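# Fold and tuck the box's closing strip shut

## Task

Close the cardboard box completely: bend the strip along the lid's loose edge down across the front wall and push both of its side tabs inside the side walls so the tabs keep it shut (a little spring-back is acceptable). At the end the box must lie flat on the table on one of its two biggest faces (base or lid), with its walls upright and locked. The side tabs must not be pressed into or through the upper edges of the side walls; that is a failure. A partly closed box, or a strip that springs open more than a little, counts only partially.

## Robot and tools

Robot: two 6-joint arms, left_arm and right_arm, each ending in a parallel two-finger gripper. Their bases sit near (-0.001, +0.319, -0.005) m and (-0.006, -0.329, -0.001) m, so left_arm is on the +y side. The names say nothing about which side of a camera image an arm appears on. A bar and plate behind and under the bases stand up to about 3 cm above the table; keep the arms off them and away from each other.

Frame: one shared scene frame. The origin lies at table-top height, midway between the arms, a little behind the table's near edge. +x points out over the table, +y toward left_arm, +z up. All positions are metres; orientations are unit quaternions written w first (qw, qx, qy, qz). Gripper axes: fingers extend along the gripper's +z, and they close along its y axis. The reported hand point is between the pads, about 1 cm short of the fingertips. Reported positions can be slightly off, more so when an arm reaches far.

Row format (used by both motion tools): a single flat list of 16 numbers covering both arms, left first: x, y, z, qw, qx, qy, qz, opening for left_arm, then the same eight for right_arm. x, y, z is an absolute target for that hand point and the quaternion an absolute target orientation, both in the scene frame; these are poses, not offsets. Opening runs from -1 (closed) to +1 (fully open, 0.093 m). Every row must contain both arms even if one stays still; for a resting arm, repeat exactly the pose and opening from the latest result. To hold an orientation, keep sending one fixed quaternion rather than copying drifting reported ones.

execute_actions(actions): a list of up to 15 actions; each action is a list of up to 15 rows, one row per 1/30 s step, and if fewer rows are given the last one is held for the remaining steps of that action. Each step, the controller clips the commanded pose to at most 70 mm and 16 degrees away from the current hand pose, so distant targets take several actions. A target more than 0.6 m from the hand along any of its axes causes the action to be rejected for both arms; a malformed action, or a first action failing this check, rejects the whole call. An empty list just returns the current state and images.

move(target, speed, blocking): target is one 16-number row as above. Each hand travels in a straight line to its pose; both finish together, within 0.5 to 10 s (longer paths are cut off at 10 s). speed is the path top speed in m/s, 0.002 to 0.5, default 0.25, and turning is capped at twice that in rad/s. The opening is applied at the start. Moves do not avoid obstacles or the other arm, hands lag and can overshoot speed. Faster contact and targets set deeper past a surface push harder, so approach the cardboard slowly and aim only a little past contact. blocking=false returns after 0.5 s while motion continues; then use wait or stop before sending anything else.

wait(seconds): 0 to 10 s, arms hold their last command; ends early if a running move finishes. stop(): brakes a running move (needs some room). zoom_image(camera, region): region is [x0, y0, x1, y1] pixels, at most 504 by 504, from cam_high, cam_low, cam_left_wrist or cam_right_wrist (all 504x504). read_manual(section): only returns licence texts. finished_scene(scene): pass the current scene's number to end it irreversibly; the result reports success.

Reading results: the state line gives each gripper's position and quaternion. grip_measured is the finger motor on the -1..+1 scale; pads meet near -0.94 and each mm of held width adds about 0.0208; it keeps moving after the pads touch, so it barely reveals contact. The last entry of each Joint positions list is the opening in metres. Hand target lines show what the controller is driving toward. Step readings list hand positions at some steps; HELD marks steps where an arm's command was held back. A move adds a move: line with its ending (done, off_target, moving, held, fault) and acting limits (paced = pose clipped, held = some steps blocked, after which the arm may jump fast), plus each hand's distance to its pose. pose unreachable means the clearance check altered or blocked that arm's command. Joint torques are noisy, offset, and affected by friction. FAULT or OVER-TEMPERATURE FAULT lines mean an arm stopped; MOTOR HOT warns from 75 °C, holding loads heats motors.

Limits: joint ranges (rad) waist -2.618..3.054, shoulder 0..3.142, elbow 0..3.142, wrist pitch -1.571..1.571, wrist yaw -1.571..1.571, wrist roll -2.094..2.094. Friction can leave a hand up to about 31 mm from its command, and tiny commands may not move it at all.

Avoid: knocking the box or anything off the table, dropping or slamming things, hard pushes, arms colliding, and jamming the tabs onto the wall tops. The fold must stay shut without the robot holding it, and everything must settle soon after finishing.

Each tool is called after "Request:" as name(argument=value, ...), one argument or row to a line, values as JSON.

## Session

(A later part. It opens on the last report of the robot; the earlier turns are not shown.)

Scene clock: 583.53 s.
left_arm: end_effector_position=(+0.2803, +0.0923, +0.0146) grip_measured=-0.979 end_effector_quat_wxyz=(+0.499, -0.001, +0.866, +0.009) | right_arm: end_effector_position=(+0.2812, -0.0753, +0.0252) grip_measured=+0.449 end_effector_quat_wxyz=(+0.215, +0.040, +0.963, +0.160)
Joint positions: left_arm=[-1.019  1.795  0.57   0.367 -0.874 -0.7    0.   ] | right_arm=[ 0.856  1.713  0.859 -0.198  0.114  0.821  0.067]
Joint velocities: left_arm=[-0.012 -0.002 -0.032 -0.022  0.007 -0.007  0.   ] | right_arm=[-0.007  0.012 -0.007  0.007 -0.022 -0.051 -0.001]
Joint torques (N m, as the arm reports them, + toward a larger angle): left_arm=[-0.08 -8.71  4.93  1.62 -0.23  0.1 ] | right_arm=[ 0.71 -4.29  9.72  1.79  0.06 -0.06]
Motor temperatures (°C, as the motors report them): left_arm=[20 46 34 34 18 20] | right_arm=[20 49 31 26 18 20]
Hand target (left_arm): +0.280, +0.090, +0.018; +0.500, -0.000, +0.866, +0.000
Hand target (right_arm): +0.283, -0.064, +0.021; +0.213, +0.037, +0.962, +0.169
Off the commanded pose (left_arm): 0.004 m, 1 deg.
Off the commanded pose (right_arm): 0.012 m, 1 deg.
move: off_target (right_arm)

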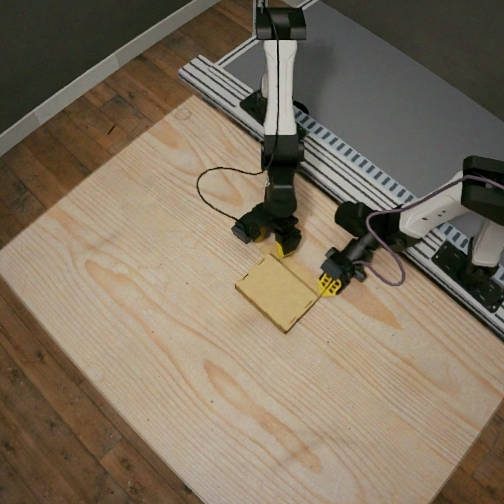

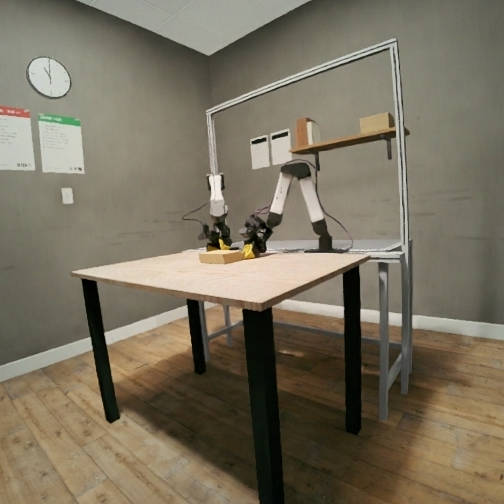

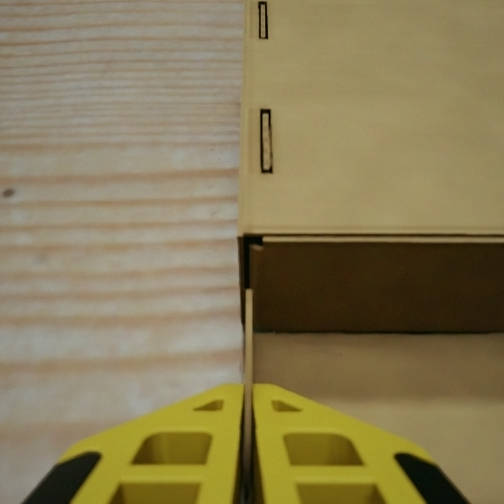

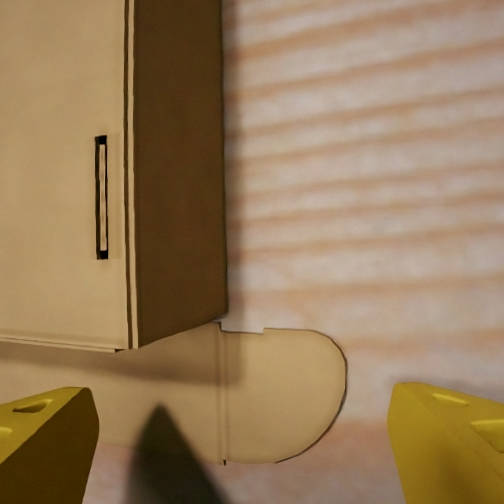

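Request:
execute_actions(
  actions=[
    [[0.280,0.090,0.018,0.5,0,0.866,0,-1,0.283,-0.068,0.020,0.2127,0.0375,0.9612,0.1694,0.35]],
    [[0.280,0.090,0.018,0.5,0,0.866,0,-1,0.283,-0.068,0.019,0.2127,0.0375,0.9612,0.1694,0.25]],
    [[0.280,0.090,0.018,0.5,0,0.866,0,-1,0.283,-0.068,0.018,0.2127,0.0375,0.9612,0.1694,0.15]],
    [[0.280,0.090,0.018,0.5,0,0.866,0,-1,0.283,-0.068,0.017,0.2127,0.0375,0.9612,0.1694,0.07]],
  ],
)

Scene clock: 591.50 s.
left_arm: end_effector_position=(+0.2803, +0.0923, +0.0146) grip_measured=-0.979 end_effector_quat_wxyz=(+0.499, -0.001, +0.866, +0.009) | right_arm: end_effector_position=(+0.2828, -0.0757, +0.0223) grip_measured=+0.072 end_effector_quat_wxyz=(+0.217, +0.041, +0.963, +0.156)
Joint positions: left_arm=[-1.019  1.795  0.57   0.367 -0.874 -0.7    0.   ] | right_arm=[ 0.856  1.724  0.859 -0.188  0.122  0.821  0.049]
Joint velocities: left_arm=[ 0.002  0.007  0.012 -0.007  0.037  0.051  0.   ] | right_arm=[-0.002 -0.022 -0.002  0.095 -0.037 -0.037  0.   ]
Joint torques (N m, as the arm reports them, + toward a larger angle): left_arm=[-0.13 -8.6   4.93  1.58 -0.25  0.07] | right_arm=[-0.1  -5.15  7.67  1.91 -0.08 -0.16]
Motor temperatures (°C, as the motors report them): left_arm=[20 46 34 34 18 20] | right_arm=[20 47 32 27 18 20]
Hand target (left_arm): +0.280, +0.090, +0.018; +0.500, -0.000, +0.866, +0.000
Hand target (right_arm): +0.283, -0.068, +0.017; +0.213, +0.038, +0.962, +0.169
Off the commanded pose (left_arm): 0.004 m, 1 deg.
Off the commanded pose (right_arm): 0.009 m, 2 deg.
Step readings (end_effector_position; steps 1 to 15: 1st action; 16 to 30: 2nd action; 31 to 45: 3rd action; 46 to 60: 4th action):
0: left_arm (+0.2803, +0.0923, +0.0146) | right_arm (+0.2812, -0.0753, +0.0252)
1: left_arm (+0.2803, +0.0923, +0.0146) | right_arm (+0.2814, -0.0755, +0.0253)
2: left_arm (+0.2803, +0.0923, +0.0146) | right_arm (+0.2815, -0.0757, +0.0248)
4: left_arm (+0.2803, +0.0923, +0.0146) | right_arm (+0.2817, -0.0760, +0.0247)
8: left_arm (+0.2803, +0.0923, +0.0146) | right_arm (+0.2817, -0.0760, +0.0247)
15: left_arm (+0.2803, +0.0923, +0.0146) | right_arm (+0.2817, -0.0760, +0.0247)
16: left_arm (+0.2803, +0.0923, +0.0146) | right_arm (+0.2818, -0.0760, +0.0247)
17: left_arm (+0.2803, +0.0923, +0.0146) | right_arm (+0.2821, -0.0757, +0.0242)
19: left_arm (+0.2803, +0.0923, +0.0146) | right_arm (+0.2821, -0.0759, +0.0237)
23: left_arm (+0.2803, +0.0923, +0.0146) | right_arm (+0.2821, -0.0759, +0.0237)
30: left_arm (+0.2803, +0.0923, +0.0146) | right_arm (+0.2821, -0.0759, +0.0237)
31: left_arm (+0.2803, +0.0923, +0.0146) | right_arm (+0.2822, -0.0759, +0.0238)
32: left_arm (+0.2803, +0.0923, +0.0146) | right_arm (+0.2824, -0.0757, +0.0233)
34: left_arm (+0.2803, +0.0923, +0.0146) | right_arm (+0.2824, -0.0758, +0.0229)
38: left_arm (+0.2803, +0.0923, +0.0146) | right_arm (+0.2825, -0.0759, +0.0229)
45: left_arm (+0.2803, +0.0923, +0.0146) | right_arm (+0.2825, -0.0759, +0.0229)
46: left_arm (+0.2803, +0.0923, +0.0146) | right_arm (+0.2826, -0.0759, +0.0230)
47: left_arm (+0.2803, +0.0923, +0.0146) | right_arm (+0.2828, -0.0756, +0.0227)
49: left_arm (+0.2803, +0.0923, +0.0146) | right_arm (+0.2828, -0.0757, +0.0223)
53: left_arm (+0.2803, +0.0923, +0.0146) | right_arm (+0.2828, -0.0757, +0.0223)
60: end_effector_position above

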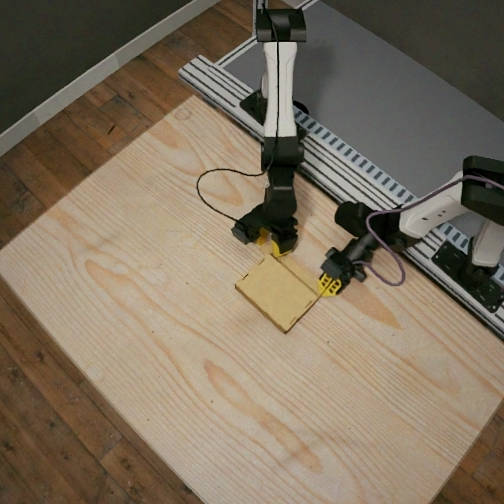

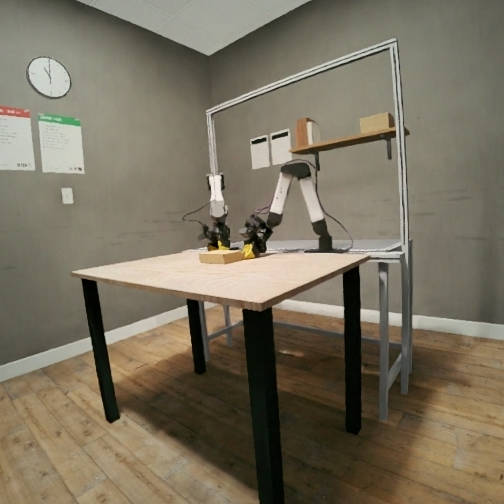

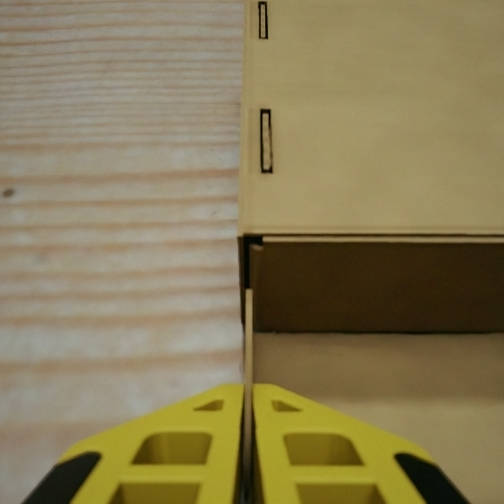

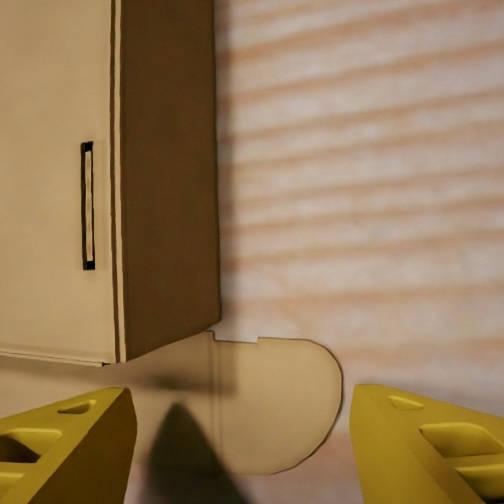

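Request:
execute_actions(
  actions=[],
)

Scene clock: 614.00 s.
left_arm: end_effector_position=(+0.2803, +0.0923, +0.0146) grip_measured=-0.979 end_effector_quat_wxyz=(+0.499, -0.001, +0.866, +0.009) | right_arm: end_effector_position=(+0.2828, -0.0757, +0.0223) grip_measured=+0.072 end_effector_quat_wxyz=(+0.217, +0.041, +0.963, +0.156)
Joint positions: left_arm=[-1.019  1.795  0.57   0.367 -0.874 -0.7    0.   ] | right_arm=[ 0.856  1.724  0.859 -0.188  0.122  0.821  0.049]
Joint velocities: left_arm=[ 0.002  0.007  0.007 -0.022  0.022 -0.022  0.   ] | right_arm=[-0.017  0.012 -0.012 -0.007 -0.037  0.007 -0.001]
Joint torques (N m, as the arm reports them, + toward a larger angle): left_arm=[-0.32 -8.67  4.91  1.61 -0.21  0.11] | right_arm=[-0.06 -5.14  7.71  1.91 -0.08 -0.16]
Motor temperatures (°C, as the motors report them): left_arm=[20 46 34 34 18 20] | right_arm=[20 45 32 28 18 20]
Hand target (left_arm): +0.280, +0.090, +0.018; +0.500, -0.000, +0.866, +0.000
Hand target (right_arm): +0.283, -0.068, +0.017; +0.213, +0.038, +0.962, +0.169
Off the commanded pose (left_arm): 0.004 m, 1 deg.
Off the commanded pose (right_arm): 0.009 m, 2 deg.

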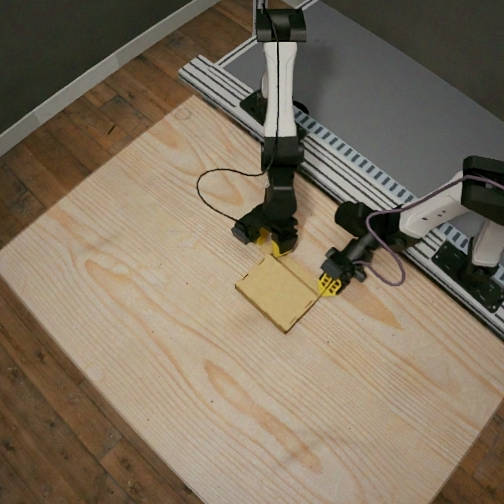

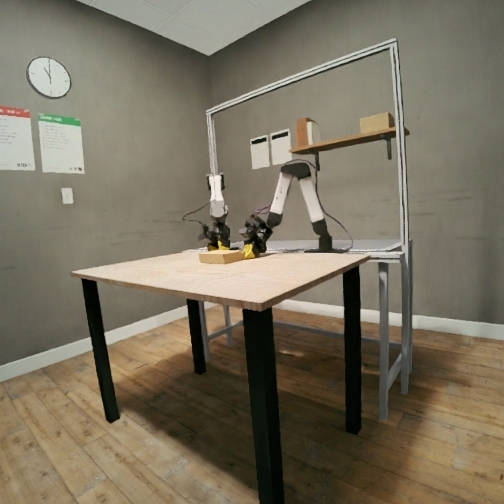

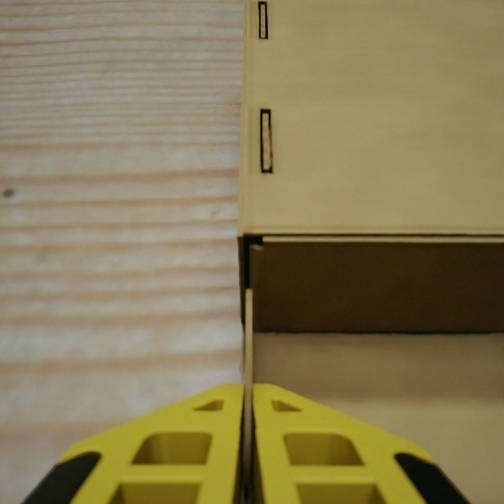

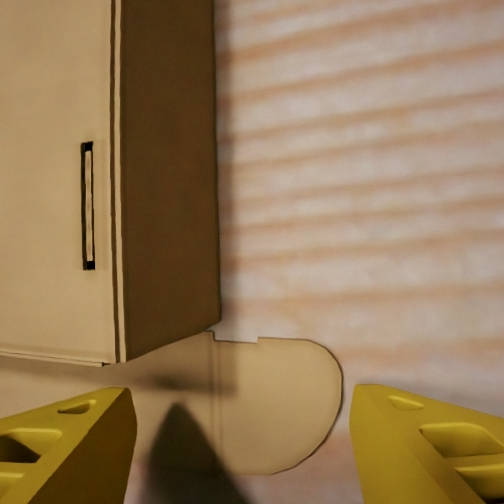

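Request:
execute_actions(
  actions=[
    [[0.280,0.090,0.018,0.5,0,0.866,0,-1,0.283,-0.068,0.017,0.2127,0.0375,0.9612,0.1694,0.02],[0.280,0.090,0.018,0.5,0,0.866,0,-1,0.283,-0.068,0.017,0.2127,0.0375,0.9612,0.1694,0.0],[0.280,0.090,0.018,0.5,0,0.866,0,-1,0.283,-0.068,0.017,0.2127,0.0375,0.9612,0.1694,-0.02],[0.280,0.090,0.018,0.5,0,0.866,0,-1,0.283,-0.068,0.017,0.2127,0.0375,0.9612,0.1694,-0.04],[0.280,0.090,0.018,0.5,0,0.866,0,-1,0.283,-0.068,0.017,0.2127,0.0375,0.9612,0.1694,-0.06],[0.280,0.090,0.018,0.5,0,0.866,0,-1,0.283,-0.068,0.017,0.2127,0.0375,0.9612,0.1694,-0.08],[0.280,0.090,0.018,0.5,0,0.866,0,-1,0.283,-0.068,0.017,0.2127,0.0375,0.9612,0.1694,-0.10]],
  ],
)

Scene clock: 622.10 s.
left_arm: end_effector_position=(+0.2803, +0.0924, +0.0147) grip_measured=-0.979 end_effector_quat_wxyz=(+0.499, -0.001, +0.866, +0.009) | right_arm: end_effector_position=(+0.2833, -0.0759, +0.0215) grip_measured=-0.098 end_effector_quat_wxyz=(+0.218, +0.042, +0.963, +0.155)
Joint positions: left_arm=[-1.019  1.795  0.57   0.367 -0.874 -0.7    0.   ] | right_arm=[ 0.856  1.728  0.859 -0.186  0.126  0.821  0.041]
Joint velocities: left_arm=[-0.012  0.007  0.017  0.022  0.022  0.037  0.   ] | right_arm=[-0.007  0.002 -0.012 -0.022  0.037  0.022 -0.001]
Joint torques (N m, as the arm reports them, + toward a larger angle): left_arm=[-0.16 -8.67  4.97  1.59 -0.22  0.11] | right_arm=[-0.03 -5.42  7.64  1.88 -0.1  -0.16]
Motor temperatures (°C, as the motors report them): left_arm=[20 46 33 34 18 20] | right_arm=[20 44 32 28 18 20]
Hand target (left_arm): +0.280, +0.090, +0.018; +0.500, -0.000, +0.866, +0.000
Hand target (right_arm): +0.283, -0.068, +0.017; +0.213, +0.038, +0.962, +0.169
Off the commanded pose (left_arm): 0.004 m, 1 deg.
Off the commanded pose (right_arm): 0.009 m, 2 deg.
Step readings (end_effector_position):
0: left_arm (+0.2803, +0.0923, +0.0146) | right_arm (+0.2828, -0.0757, +0.0223)
1: left_arm (+0.2803, +0.0923, +0.0146) | right_arm (+0.2828, -0.0757, +0.0224)
2: left_arm (+0.2803, +0.0923, +0.0146) | right_arm (+0.2830, -0.0755, +0.0225)
4: left_arm (+0.2803, +0.0924, +0.0147) | right_arm (+0.2832, -0.0748, +0.0222)
8: left_arm (+0.2803, +0.0924, +0.0147) | right_arm (+0.2833, -0.0758, +0.0215)
15: end_effector_position above

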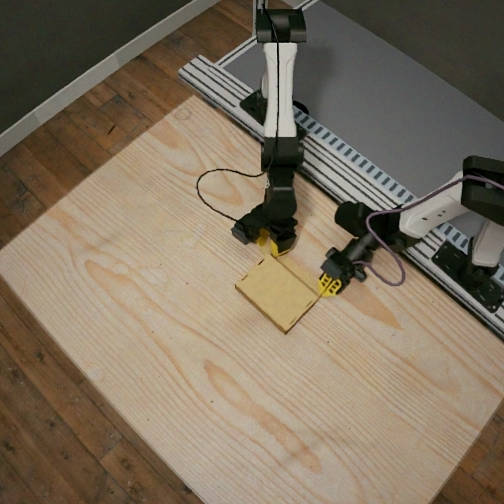

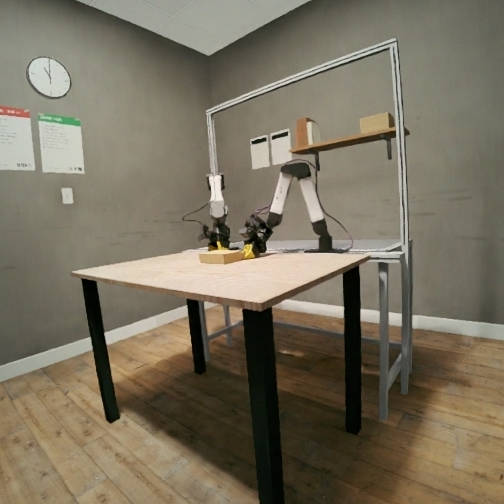

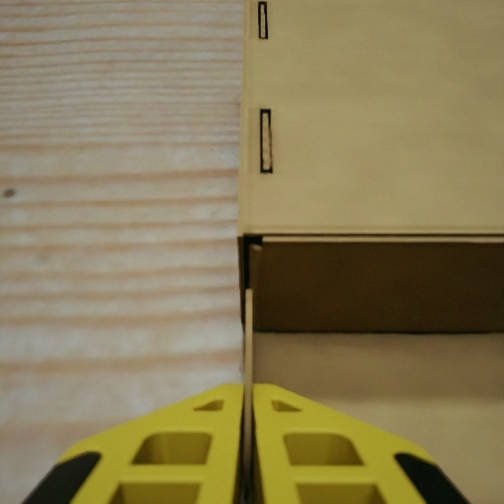

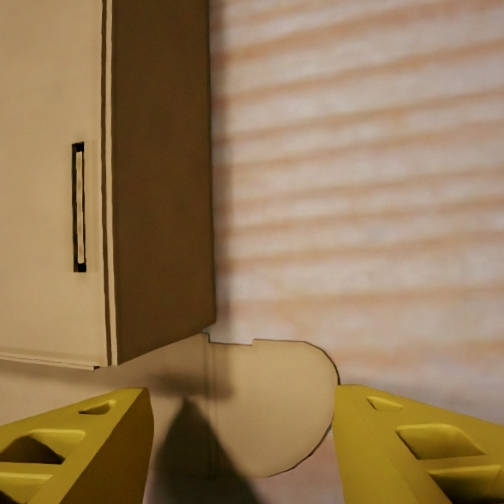

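Request:
execute_actions(
  actions=[
    [[0.280,0.090,0.018,0.5,0,0.866,0,-1,0.283,-0.068,0.017,0.2127,0.0375,0.9612,0.1694,-0.12],[0.280,0.090,0.018,0.5,0,0.866,0,-1,0.283,-0.068,0.017,0.2127,0.0375,0.9612,0.1694,-0.14],[0.280,0.090,0.018,0.5,0,0.866,0,-1,0.283,-0.068,0.017,0.2127,0.0375,0.9612,0.1694,-0.16],[0.280,0.090,0.018,0.5,0,0.866,0,-1,0.283,-0.068,0.017,0.2127,0.0375,0.9612,0.1694,-0.18],[0.280,0.090,0.018,0.5,0,0.866,0,-1,0.283,-0.068,0.017,0.2127,0.0375,0.9612,0.1694,-0.20],[0.280,0.090,0.018,0.5,0,0.866,0,-1,0.283,-0.068,0.017,0.2127,0.0375,0.9612,0.1694,-0.22],[0.280,0.090,0.018,0.5,0,0.866,0,-1,0.283,-0.068,0.017,0.2127,0.0375,0.9612,0.1694,-0.24]],
  ],
)

Scene clock: 629.23 s.
left_arm: end_effector_position=(+0.2804, +0.0936, +0.0149) grip_measured=-0.979 end_effector_quat_wxyz=(+0.500, -0.002, +0.866, +0.012) | right_arm: end_effector_position=(+0.2838, -0.0771, +0.0204) grip_measured=-0.238 end_effector_quat_wxyz=(+0.219, +0.042, +0.963, +0.151)
Joint positions: left_arm=[-1.019  1.795  0.57   0.364 -0.881 -0.7    0.   ] | right_arm=[ 0.856  1.731  0.859 -0.186  0.133  0.821  0.034]
Joint velocities: left_arm=[-0.012  0.007  0.002 -0.007  0.066  0.007  0.   ] | right_arm=[ 0.012  0.002 -0.002  0.022  0.037 -0.007  0.   ]
Joint torques (N m, as the arm reports them, + toward a larger angle): left_arm=[-0.19 -8.6   4.9   1.61 -0.17  0.1 ] | right_arm=[-0.05 -5.62  7.59  1.88 -0.16 -0.16]
Motor temperatures (°C, as the motors report them): left_arm=[20 46 33 34 18 20] | right_arm=[20 44 32 28 18 20]
Hand target (left_arm): +0.280, +0.090, +0.018; +0.500, -0.000, +0.866, +0.000
Hand target (right_arm): +0.283, -0.068, +0.017; +0.213, +0.037, +0.962, +0.169
Off the commanded pose (left_arm): 0.005 m, 1 deg.
Off the commanded pose (right_arm): 0.010 m, 2 deg.
Step readings (end_effector_position):
0: left_arm (+0.2803, +0.0924, +0.0147) | right_arm (+0.2833, -0.0759, +0.0215)
1: left_arm (+0.2803, +0.0924, +0.0147) | right_arm (+0.2834, -0.0760, +0.0215)
2: left_arm (+0.2804, +0.0925, +0.0147) | right_arm (+0.2834, -0.0762, +0.0214)
4: left_arm (+0.2804, +0.0928, +0.0149) | right_arm (+0.2836, -0.0763, +0.0215)
8: left_arm (+0.2804, +0.0935, +0.0149) | right_arm (+0.2838, -0.0770, +0.0204)
15: end_effector_position above

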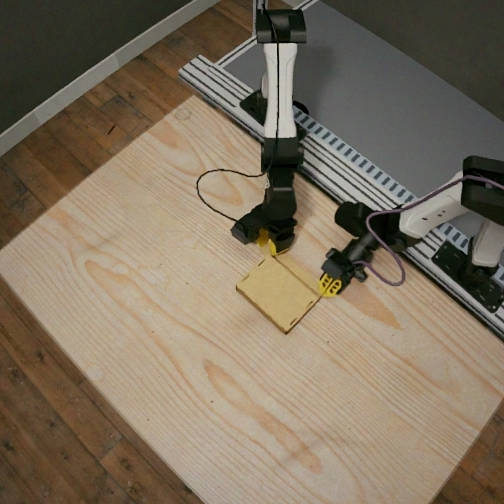

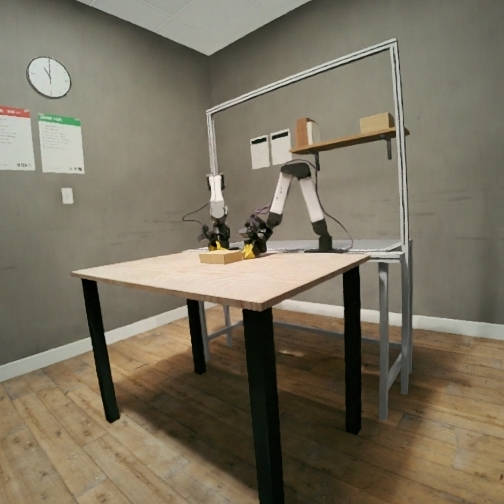

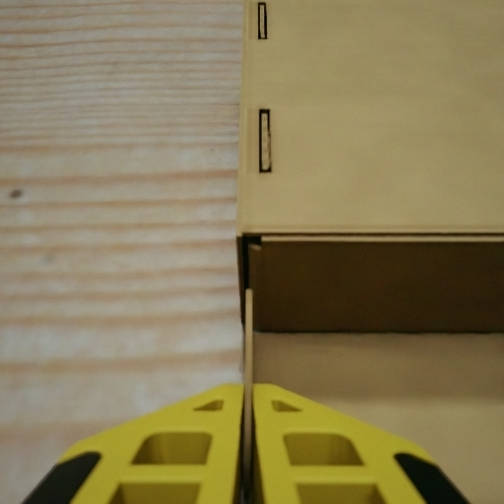

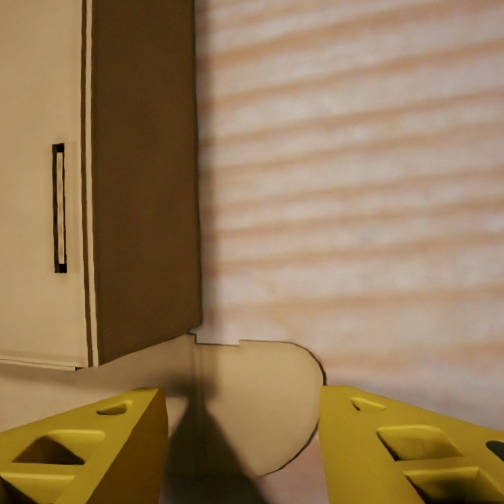

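Request:
execute_actions(
  actions=[
    [[0.280,0.090,0.018,0.5,0,0.866,0,-1,0.283,-0.070,0.018,0.2127,0.0375,0.9612,0.1694,-0.10],[0.280,0.090,0.018,0.5,0,0.866,0,-1,0.283,-0.070,0.018,0.2127,0.0375,0.9612,0.1694,-0.02]],
    [[0.281,0.091,0.020,0.4772,0,0.8788,0,-1,0.283,-0.070,0.018,0.2127,0.0375,0.9612,0.1694,-0.02],[0.281,0.091,0.020,0.4772,0,0.8788,0,-1,0.283,-0.070,0.018,0.2127,0.0375,0.9612,0.1694,-0.02],[0.281,0.091,0.020,0.4772,0,0.8788,0,-1,0.283,-0.070,0.018,0.2127,0.0375,0.9612,0.1694,-0.02],[0.281,0.091,0.020,0.4772,0,0.8788,0,-1,0.283,-0.070,0.018,0.2127,0.0375,0.9612,0.1694,-0.02],[0.282,0.091,0.022,0.454,0,0.891,0,-1,0.283,-0.070,0.018,0.2127,0.0375,0.9612,0.1694,-0.02],[0.282,0.091,0.022,0.454,0,0.891,0,-1,0.283,-0.070,0.018,0.2127,0.0375,0.9612,0.1694,-0.02],[0.282,0.091,0.022,0.454,0,0.891,0,-1,0.283,-0.070,0.018,0.2127,0.0375,0.9612,0.1694,-0.02],[0.282,0.091,0.022,0.454,0,0.891,0,-1,0.283,-0.070,0.018,0.2127,0.0375,0.9612,0.1694,-0.02],[0.283,0.091,0.024,0.4226,0,0.9063,0,-1,0.283,-0.070,0.018,0.2127,0.0375,0.9612,0.1694,-0.02]],
  ],
)

Scene clock: 651.33 s.
left_arm: end_effector_position=(+0.2841, +0.0941, +0.0218) grip_measured=-0.979 end_effector_quat_wxyz=(+0.440, +0.001, +0.898, +0.004) | right_arm: end_effector_position=(+0.2838, -0.0732, +0.0217) grip_measured=-0.022 end_effector_quat_wxyz=(+0.218, +0.041, +0.962, +0.161)
Joint positions: left_arm=[-0.963  1.709  0.651  0.111 -0.743 -0.734  0.   ] | right_arm=[ 0.856  1.731  0.859 -0.174  0.116  0.821  0.044]
Joint velocities: left_arm=[ 0.022 -0.022  0.056 -0.286  0.081 -0.081  0.   ] | right_arm=[0.002 0.002 0.002 0.007 0.051 0.007 0.   ]
Joint torques (N m, as the arm reports them, + toward a larger angle): left_arm=[ 0.23 -8.32  8.18  1.29 -0.21 -0.01] | right_arm=[-0.33 -6.2   7.38  1.74 -0.02 -0.18]
Motor temperatures (°C, as the motors report them): left_arm=[20 47 33 34 18 20] | right_arm=[20 44 32 28 18 20]
Hand target (left_arm): +0.283, +0.091, +0.024; +0.424, +0.001, +0.905, -0.001
Hand target (right_arm): +0.283, -0.070, +0.018; +0.213, +0.038, +0.962, +0.169
Off the commanded pose (left_arm): 0.004 m, 2 deg.
Off the commanded pose (right_arm): 0.005 m, 1 deg.
Step readings (end_effector_position; steps 1 to 15: 1st action; 16 to 30: 2nd action):
0: left_arm (+0.2804, +0.0936, +0.0149) | right_arm (+0.2838, -0.0771, +0.0204)
1: left_arm (+0.2804, +0.0936, +0.0149) | right_arm (+0.2838, -0.0764, +0.0206)
2: left_arm (+0.2804, +0.0936, +0.0149) | right_arm (+0.2839, -0.0747, +0.0212)
4: left_arm (+0.2804, +0.0936, +0.0149) | right_arm (+0.2839, -0.0734, +0.0216)
8: left_arm (+0.2804, +0.0936, +0.0149) | right_arm (+0.2839, -0.0733, +0.0216)
15: left_arm (+0.2804, +0.0936, +0.0149) | right_arm (+0.2839, -0.0733, +0.0216)
16: left_arm (+0.2803, +0.0942, +0.0150) | right_arm (+0.2838, -0.0733, +0.0216)
17: left_arm (+0.2801, +0.0951, +0.0155) | right_arm (+0.2838, -0.0732, +0.0217)
19: left_arm (+0.2802, +0.0958, +0.0170) | right_arm (+0.2838, -0.0732, +0.0217)
23: left_arm (+0.2807, +0.0966, +0.0183) | right_arm (+0.2838, -0.0732, +0.0217)
30: end_effector_position above

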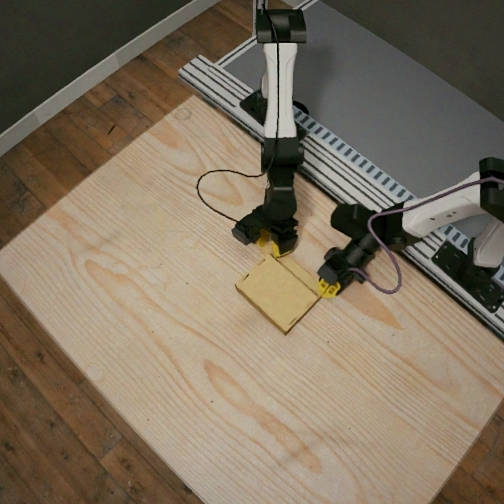

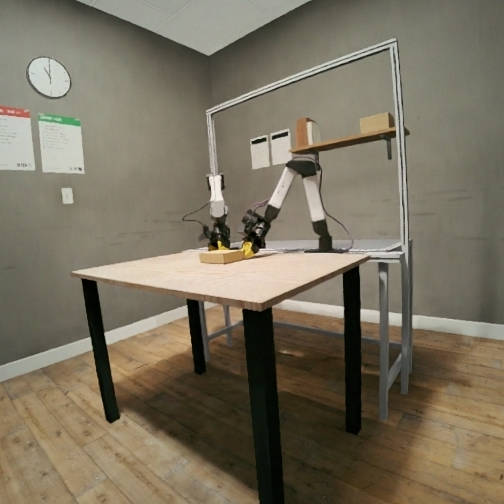

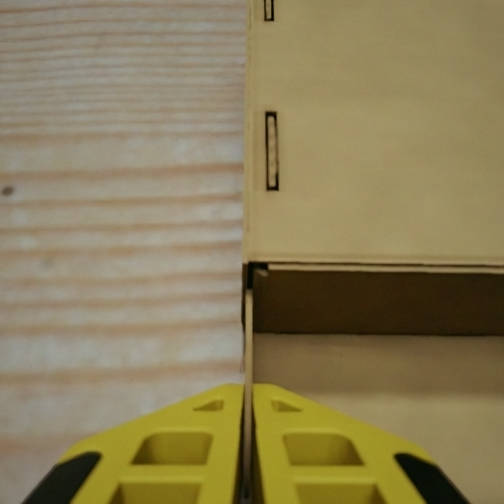

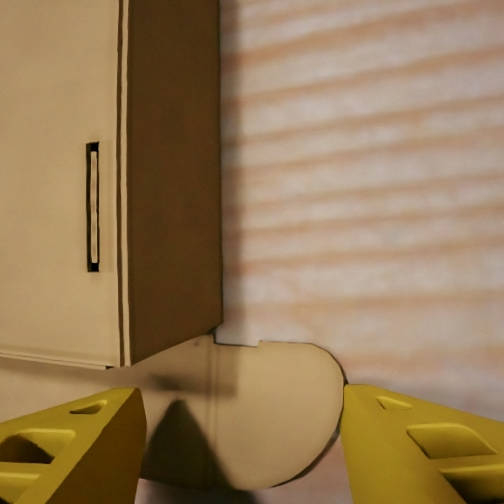

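Request:
zoom_image(
  camera="cam_right_wrist",
  region=[200, 300, 440, 504],
)

Request:
zoom_image(
  camera="cam_high",
  region=[220, 210, 380, 340],
)

Region (200, 300, 440, 504) of cam_right_wrist's 504x504 image, scaled by 2.100, with more detail than that image has; it fills the top 428 rows of this view, and the rest is white.

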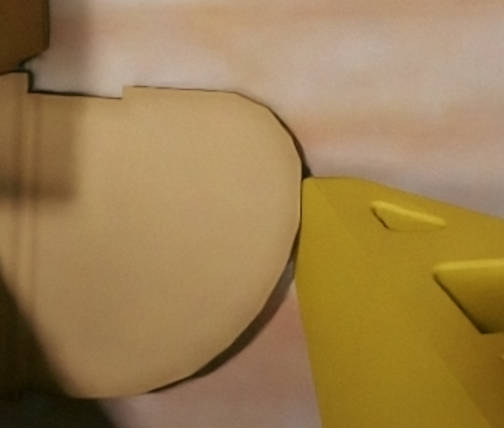

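Region (220, 210, 380, 340) of cam_high's 504x504 image, scaled by 3.150, with more detail than that image has; it fills the top 410 rows of this view, and the rest is white.

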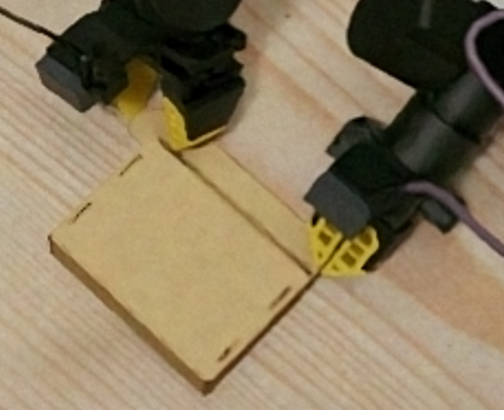

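Request:
execute_actions(
  actions=[
    [[0.283,0.091,0.024,0.4226,0,0.9063,0,-1,0.283,-0.070,0.018,0.2127,0.0375,0.9612,0.1694,-0.04],[0.283,0.091,0.024,0.4226,0,0.9063,0,-1,0.283,-0.070,0.018,0.2127,0.0375,0.9612,0.1694,-0.06],[0.283,0.091,0.024,0.4226,0,0.9063,0,-1,0.283,-0.070,0.018,0.2127,0.0375,0.9612,0.1694,-0.08],[0.283,0.091,0.024,0.4226,0,0.9063,0,-1,0.283,-0.070,0.018,0.2127,0.0375,0.9612,0.1694,-0.10],[0.283,0.091,0.024,0.4226,0,0.9063,0,-1,0.283,-0.070,0.018,0.2127,0.0375,0.9612,0.1694,-0.12],[0.283,0.091,0.024,0.4226,0,0.9063,0,-1,0.283,-0.070,0.018,0.2127,0.0375,0.9612,0.1694,-0.14]],
  ],
)

Request:
zoom_image(
  camera="cam_right_wrist",
  region=[200, 300, 440, 504],
)

Scene clock: 677.93 s.
left_arm: end_effector_position=(+0.2810, +0.0959, +0.0178) grip_measured=-0.979 end_effector_quat_wxyz=(+0.430, +0.002, +0.903, +0.006) | right_arm: end_effector_position=(+0.2840, -0.0738, +0.0216) grip_measured=-0.138 end_effector_quat_wxyz=(+0.218, +0.041, +0.962, +0.160)
Joint positions: left_arm=[-0.963  1.709  0.652  0.083 -0.729 -0.748  0.   ] | right_arm=[ 0.856  1.731  0.859 -0.175  0.12   0.821  0.039]
Joint velocities: left_arm=[ 0.007  0.012  0.012 -0.066  0.007  0.051  0.   ] | right_arm=[ 0.002  0.007  0.007 -0.095 -0.037  0.007 -0.001]
Joint torques (N m, as the arm reports them, + toward a larger angle): left_arm=[ 0.22 -8.35  8.69  1.02 -0.13  0.  ] | right_arm=[-0.4  -6.13  7.27  1.78 -0.06 -0.19]
Motor temperatures (°C, as the motors report them): left_arm=[20 46 36 31 18 20] | right_arm=[19 44 31 28 18 20]
Hand target (left_arm): +0.283, +0.091, +0.024; +0.423, +0.000, +0.906, -0.000
Hand target (right_arm): +0.283, -0.070, +0.018; +0.213, +0.038, +0.962, +0.169
Off the commanded pose (left_arm): 0.008 m, 1 deg.
Off the commanded pose (right_arm): 0.005 m, 1 deg.
Step readings (end_effector_position):
0: left_arm (+0.2812, +0.0957, +0.0180) | right_arm (+0.2838, -0.0732, +0.0217)
1: left_arm (+0.2811, +0.0957, +0.0180) | right_arm (+0.2838, -0.0732, +0.0217)
2: left_arm (+0.2811, +0.0957, +0.0179) | right_arm (+0.2839, -0.0732, +0.0217)
4: left_arm (+0.2811, +0.0957, +0.0179) | right_arm (+0.2840, -0.0737, +0.0216)
8: left_arm (+0.2810, +0.0959, +0.0178) | right_arm (+0.2840, -0.0738, +0.0216)
15: end_effector_position above

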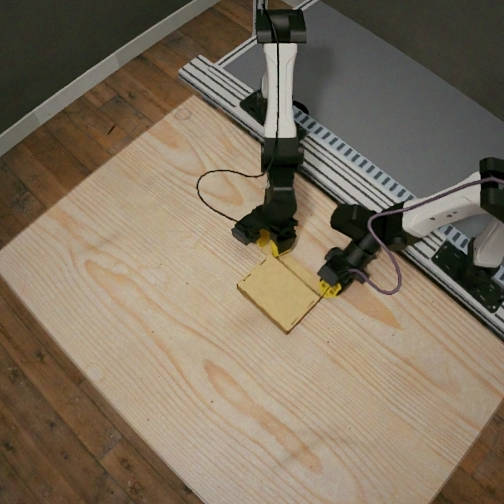

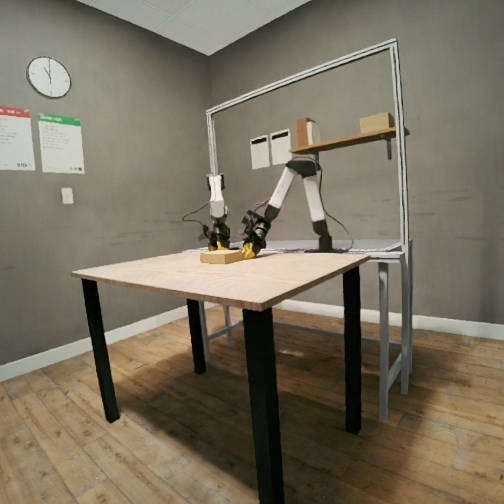

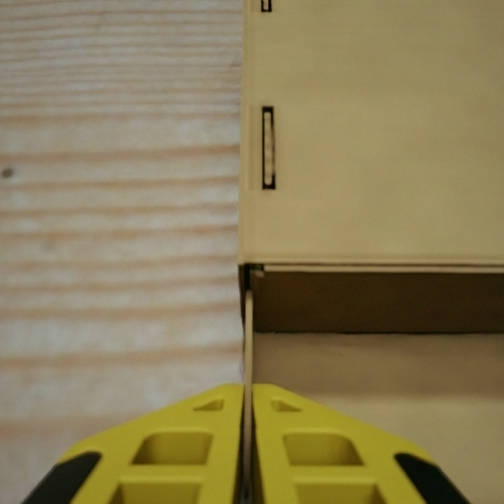

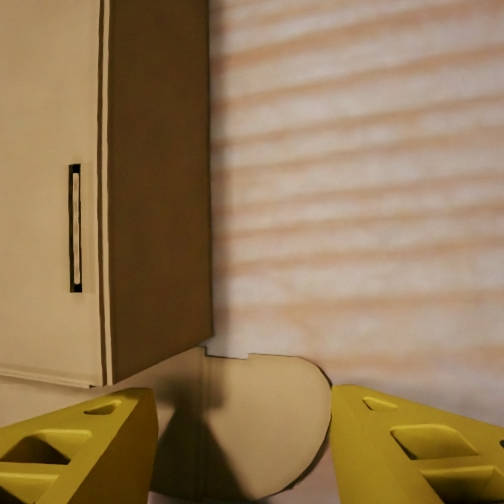

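Region (200, 300, 440, 504) of cam_right_wrist's 504x504 image, scaled by 2.100, with more detail than that image has; it fills the top 428 rows of this view, and the rest is white.

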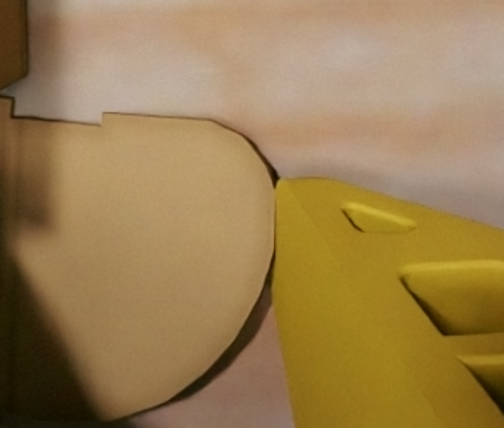

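Request:
execute_actions(
  actions=[
    [[0.283,0.091,0.024,0.4226,0,0.9063,0,-1,0.283,-0.070,0.021,0.2127,0.0375,0.9612,0.1694,-0.15],[0.283,0.091,0.024,0.4226,0,0.9063,0,-1,0.283,-0.070,0.023,0.2127,0.0375,0.9612,0.1694,-0.16],[0.283,0.091,0.024,0.4226,0,0.9063,0,-1,0.283,-0.070,0.025,0.2127,0.0375,0.9612,0.1694,-0.16],[0.283,0.091,0.024,0.4226,0,0.9063,0,-1,0.283,-0.070,0.027,0.2127,0.0375,0.9612,0.1694,-0.17],[0.283,0.091,0.024,0.4226,0,0.9063,0,-1,0.283,-0.070,0.029,0.2127,0.0375,0.9612,0.1694,-0.17],[0.283,0.091,0.024,0.4226,0,0.9063,0,-1,0.283,-0.070,0.031,0.2127,0.0375,0.9612,0.1694,-0.18]],
  ],
)

Request:
zoom_image(
  camera="cam_right_wrist",
  region=[200, 300, 440, 504],
)

Scene clock: 692.43 s.
left_arm: end_effector_position=(+0.2809, +0.0959, +0.0178) grip_measured=-0.979 end_effector_quat_wxyz=(+0.430, +0.002, +0.903, +0.006) | right_arm: end_effector_position=(+0.2811, -0.0747, +0.0212) grip_measured=-0.178 end_effector_quat_wxyz=(+0.212, +0.040, +0.964, +0.158)
Joint positions: left_arm=[-0.963  1.709  0.652  0.083 -0.729 -0.748  0.   ] | right_arm=[ 0.856  1.726  0.859 -0.19   0.112  0.821  0.037]
Joint velocities: left_arm=[-0.002 -0.012  0.002 -0.037 -0.022 -0.037  0.   ] | right_arm=[ 0.012 -0.002 -0.017 -0.037 -0.022  0.037  0.   ]
Joint torques (N m, as the arm reports them, + toward a larger angle): left_arm=[ 0.22 -8.44  8.6   0.98 -0.14  0.  ] | right_arm=[-0.35 -8.1   9.85  1.34  0.04 -0.18]
Motor temperatures (°C, as the motors report them): left_arm=[20 46 37 30 18 20] | right_arm=[19 44 31 28 18 20]
Hand target (left_arm): +0.283, +0.091, +0.024; +0.423, +0.000, +0.906, -0.000
Hand target (right_arm): +0.283, -0.070, +0.031; +0.213, +0.038, +0.961, +0.170
Off the commanded pose (left_arm): 0.008 m, 1 deg.
Off the commanded pose (right_arm): 0.011 m, 1 deg.
Step readings (end_effector_position):
0: left_arm (+0.2810, +0.0959, +0.0178) | right_arm (+0.2840, -0.0738, +0.0216)
1: left_arm (+0.2810, +0.0959, +0.0178) | right_arm (+0.2841, -0.0738, +0.0216)
2: left_arm (+0.2810, +0.0959, +0.0178) | right_arm (+0.2840, -0.0740, +0.0215)
4: left_arm (+0.2810, +0.0959, +0.0178) | right_arm (+0.2838, -0.0744, +0.0212)
8: left_arm (+0.2809, +0.0959, +0.0178) | right_arm (+0.2827, -0.0748, +0.0215)
15: end_effector_position above

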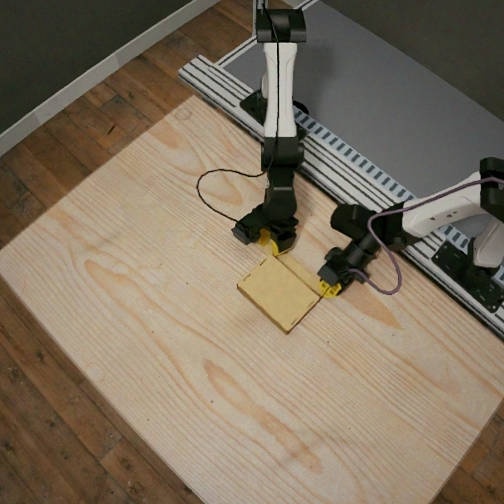

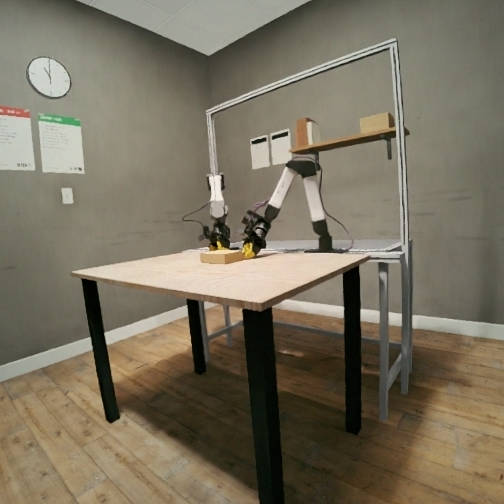

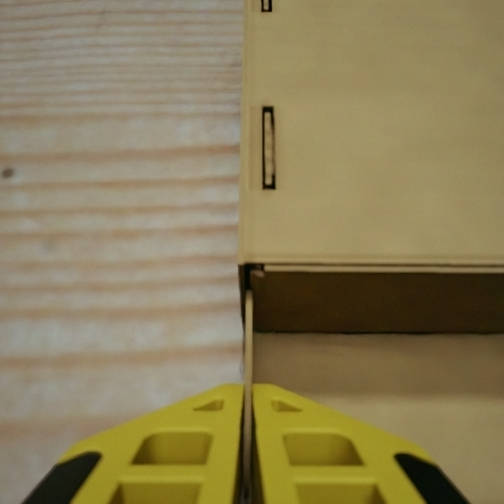

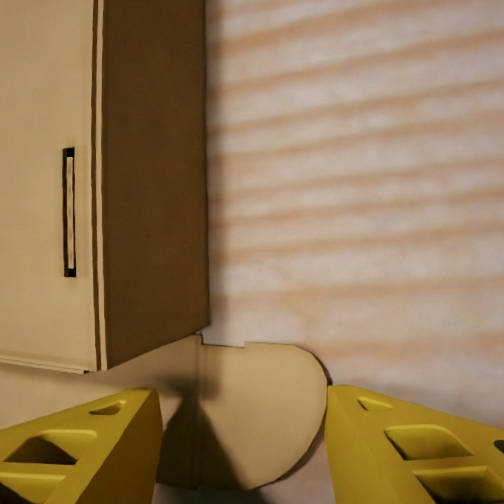

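Region (200, 300, 440, 504) of cam_right_wrist's 504x504 image, scaled by 2.100, with more detail than that image has; it fills the top 428 rows of this view, and the rest is white.

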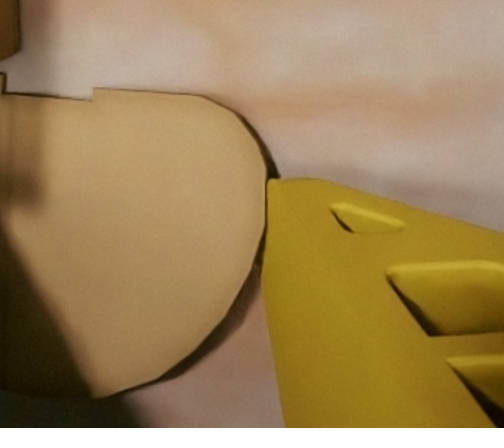

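Request:
execute_actions(
  actions=[
    [[0.283,0.091,0.024,0.4226,0,0.9063,0,-1,0.284,-0.069,0.032,0.2127,0.0375,0.9612,0.1694,-0.19],[0.283,0.091,0.024,0.4226,0,0.9063,0,-1,0.284,-0.069,0.033,0.2127,0.0375,0.9612,0.1694,-0.19],[0.283,0.091,0.024,0.4226,0,0.9063,0,-1,0.284,-0.069,0.034,0.2127,0.0375,0.9612,0.1694,-0.20],[0.283,0.091,0.024,0.4226,0,0.9063,0,-1,0.284,-0.069,0.035,0.2127,0.0375,0.9612,0.1694,-0.20],[0.283,0.091,0.024,0.4226,0,0.9063,0,-1,0.284,-0.069,0.036,0.2127,0.0375,0.9612,0.1694,-0.21],[0.283,0.091,0.024,0.4226,0,0.9063,0,-1,0.284,-0.069,0.037,0.2127,0.0375,0.9612,0.1694,-0.21]],
  ],
)

Request:
zoom_image(
  camera="cam_right_wrist",
  region=[160, 300, 400, 504],
)

Scene clock: 701.07 s.
left_arm: end_effector_position=(+0.2809, +0.0959, +0.0178) grip_measured=-0.979 end_effector_quat_wxyz=(+0.430, +0.002, +0.903, +0.006) | right_arm: end_effector_position=(+0.2794, -0.0751, +0.0223) grip_measured=-0.208 end_effector_quat_wxyz=(+0.204, +0.038, +0.966, +0.154)
Joint positions: left_arm=[-0.963  1.709  0.652  0.083 -0.729 -0.748  0.   ] | right_arm=[ 0.856  1.726  0.875 -0.226  0.106  0.821  0.035]
Joint velocities: left_arm=[ 0.002 -0.007 -0.002 -0.037 -0.007  0.037  0.   ] | right_arm=[-0.017  0.017 -0.002  0.022  0.022 -0.022  0.001]
Joint torques (N m, as the arm reports them, + toward a larger angle): left_arm=[ 0.2  -8.28  8.72  1.04 -0.12 -0.01] | right_arm=[-0.29 -8.77 10.11  1.44  0.08 -0.17]
Motor temperatures (°C, as the motors report them): left_arm=[20 46 37 30 18 20] | right_arm=[19 45 32 28 18 20]
Hand target (left_arm): +0.283, +0.091, +0.024; +0.423, +0.000, +0.906, -0.000
Hand target (right_arm): +0.284, -0.069, +0.037; +0.213, +0.038, +0.961, +0.169
Off the commanded pose (left_arm): 0.008 m, 1 deg.
Off the commanded pose (right_arm): 0.017 m, 2 deg.
Step readings (end_effector_position):
0: left_arm (+0.2809, +0.0959, +0.0178) | right_arm (+0.2810, -0.0747, +0.0212)
1: left_arm (+0.2809, +0.0959, +0.0178) | right_arm (+0.2812, -0.0746, +0.0214)
2: left_arm (+0.2809, +0.0959, +0.0178) | right_arm (+0.2810, -0.0747, +0.0216)
4: left_arm (+0.2809, +0.0959, +0.0178) | right_arm (+0.2810, -0.0747, +0.0221)
8: left_arm (+0.2809, +0.0959, +0.0178) | right_arm (+0.2806, -0.0748, +0.0228)
15: end_effector_position above

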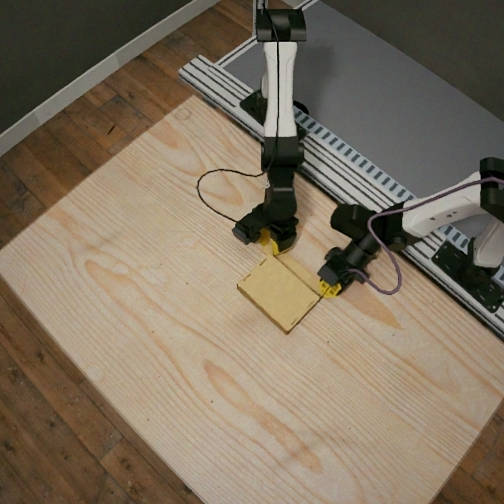

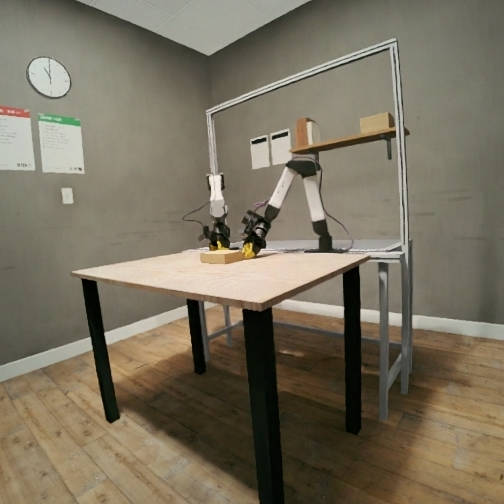

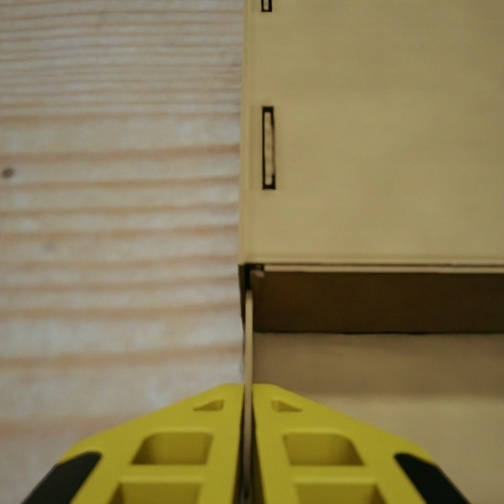

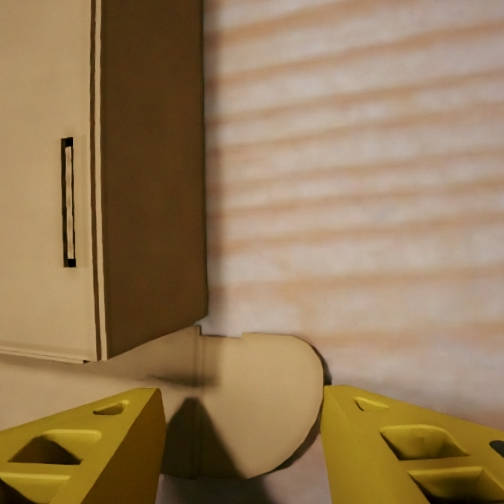

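Region (160, 300, 400, 504) of cam_right_wrist's 504x504 image, scaled by 2.100, with more detail than that image has; it fills the top 428 rows of this view, and the rest is white.

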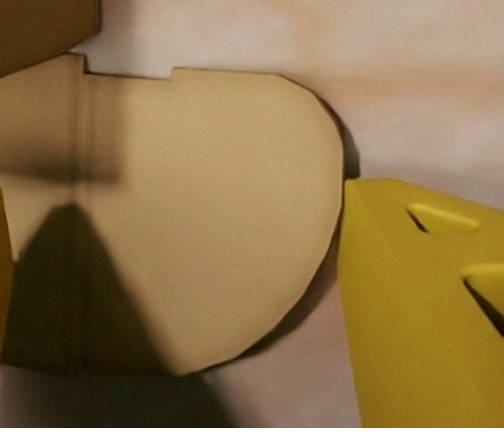

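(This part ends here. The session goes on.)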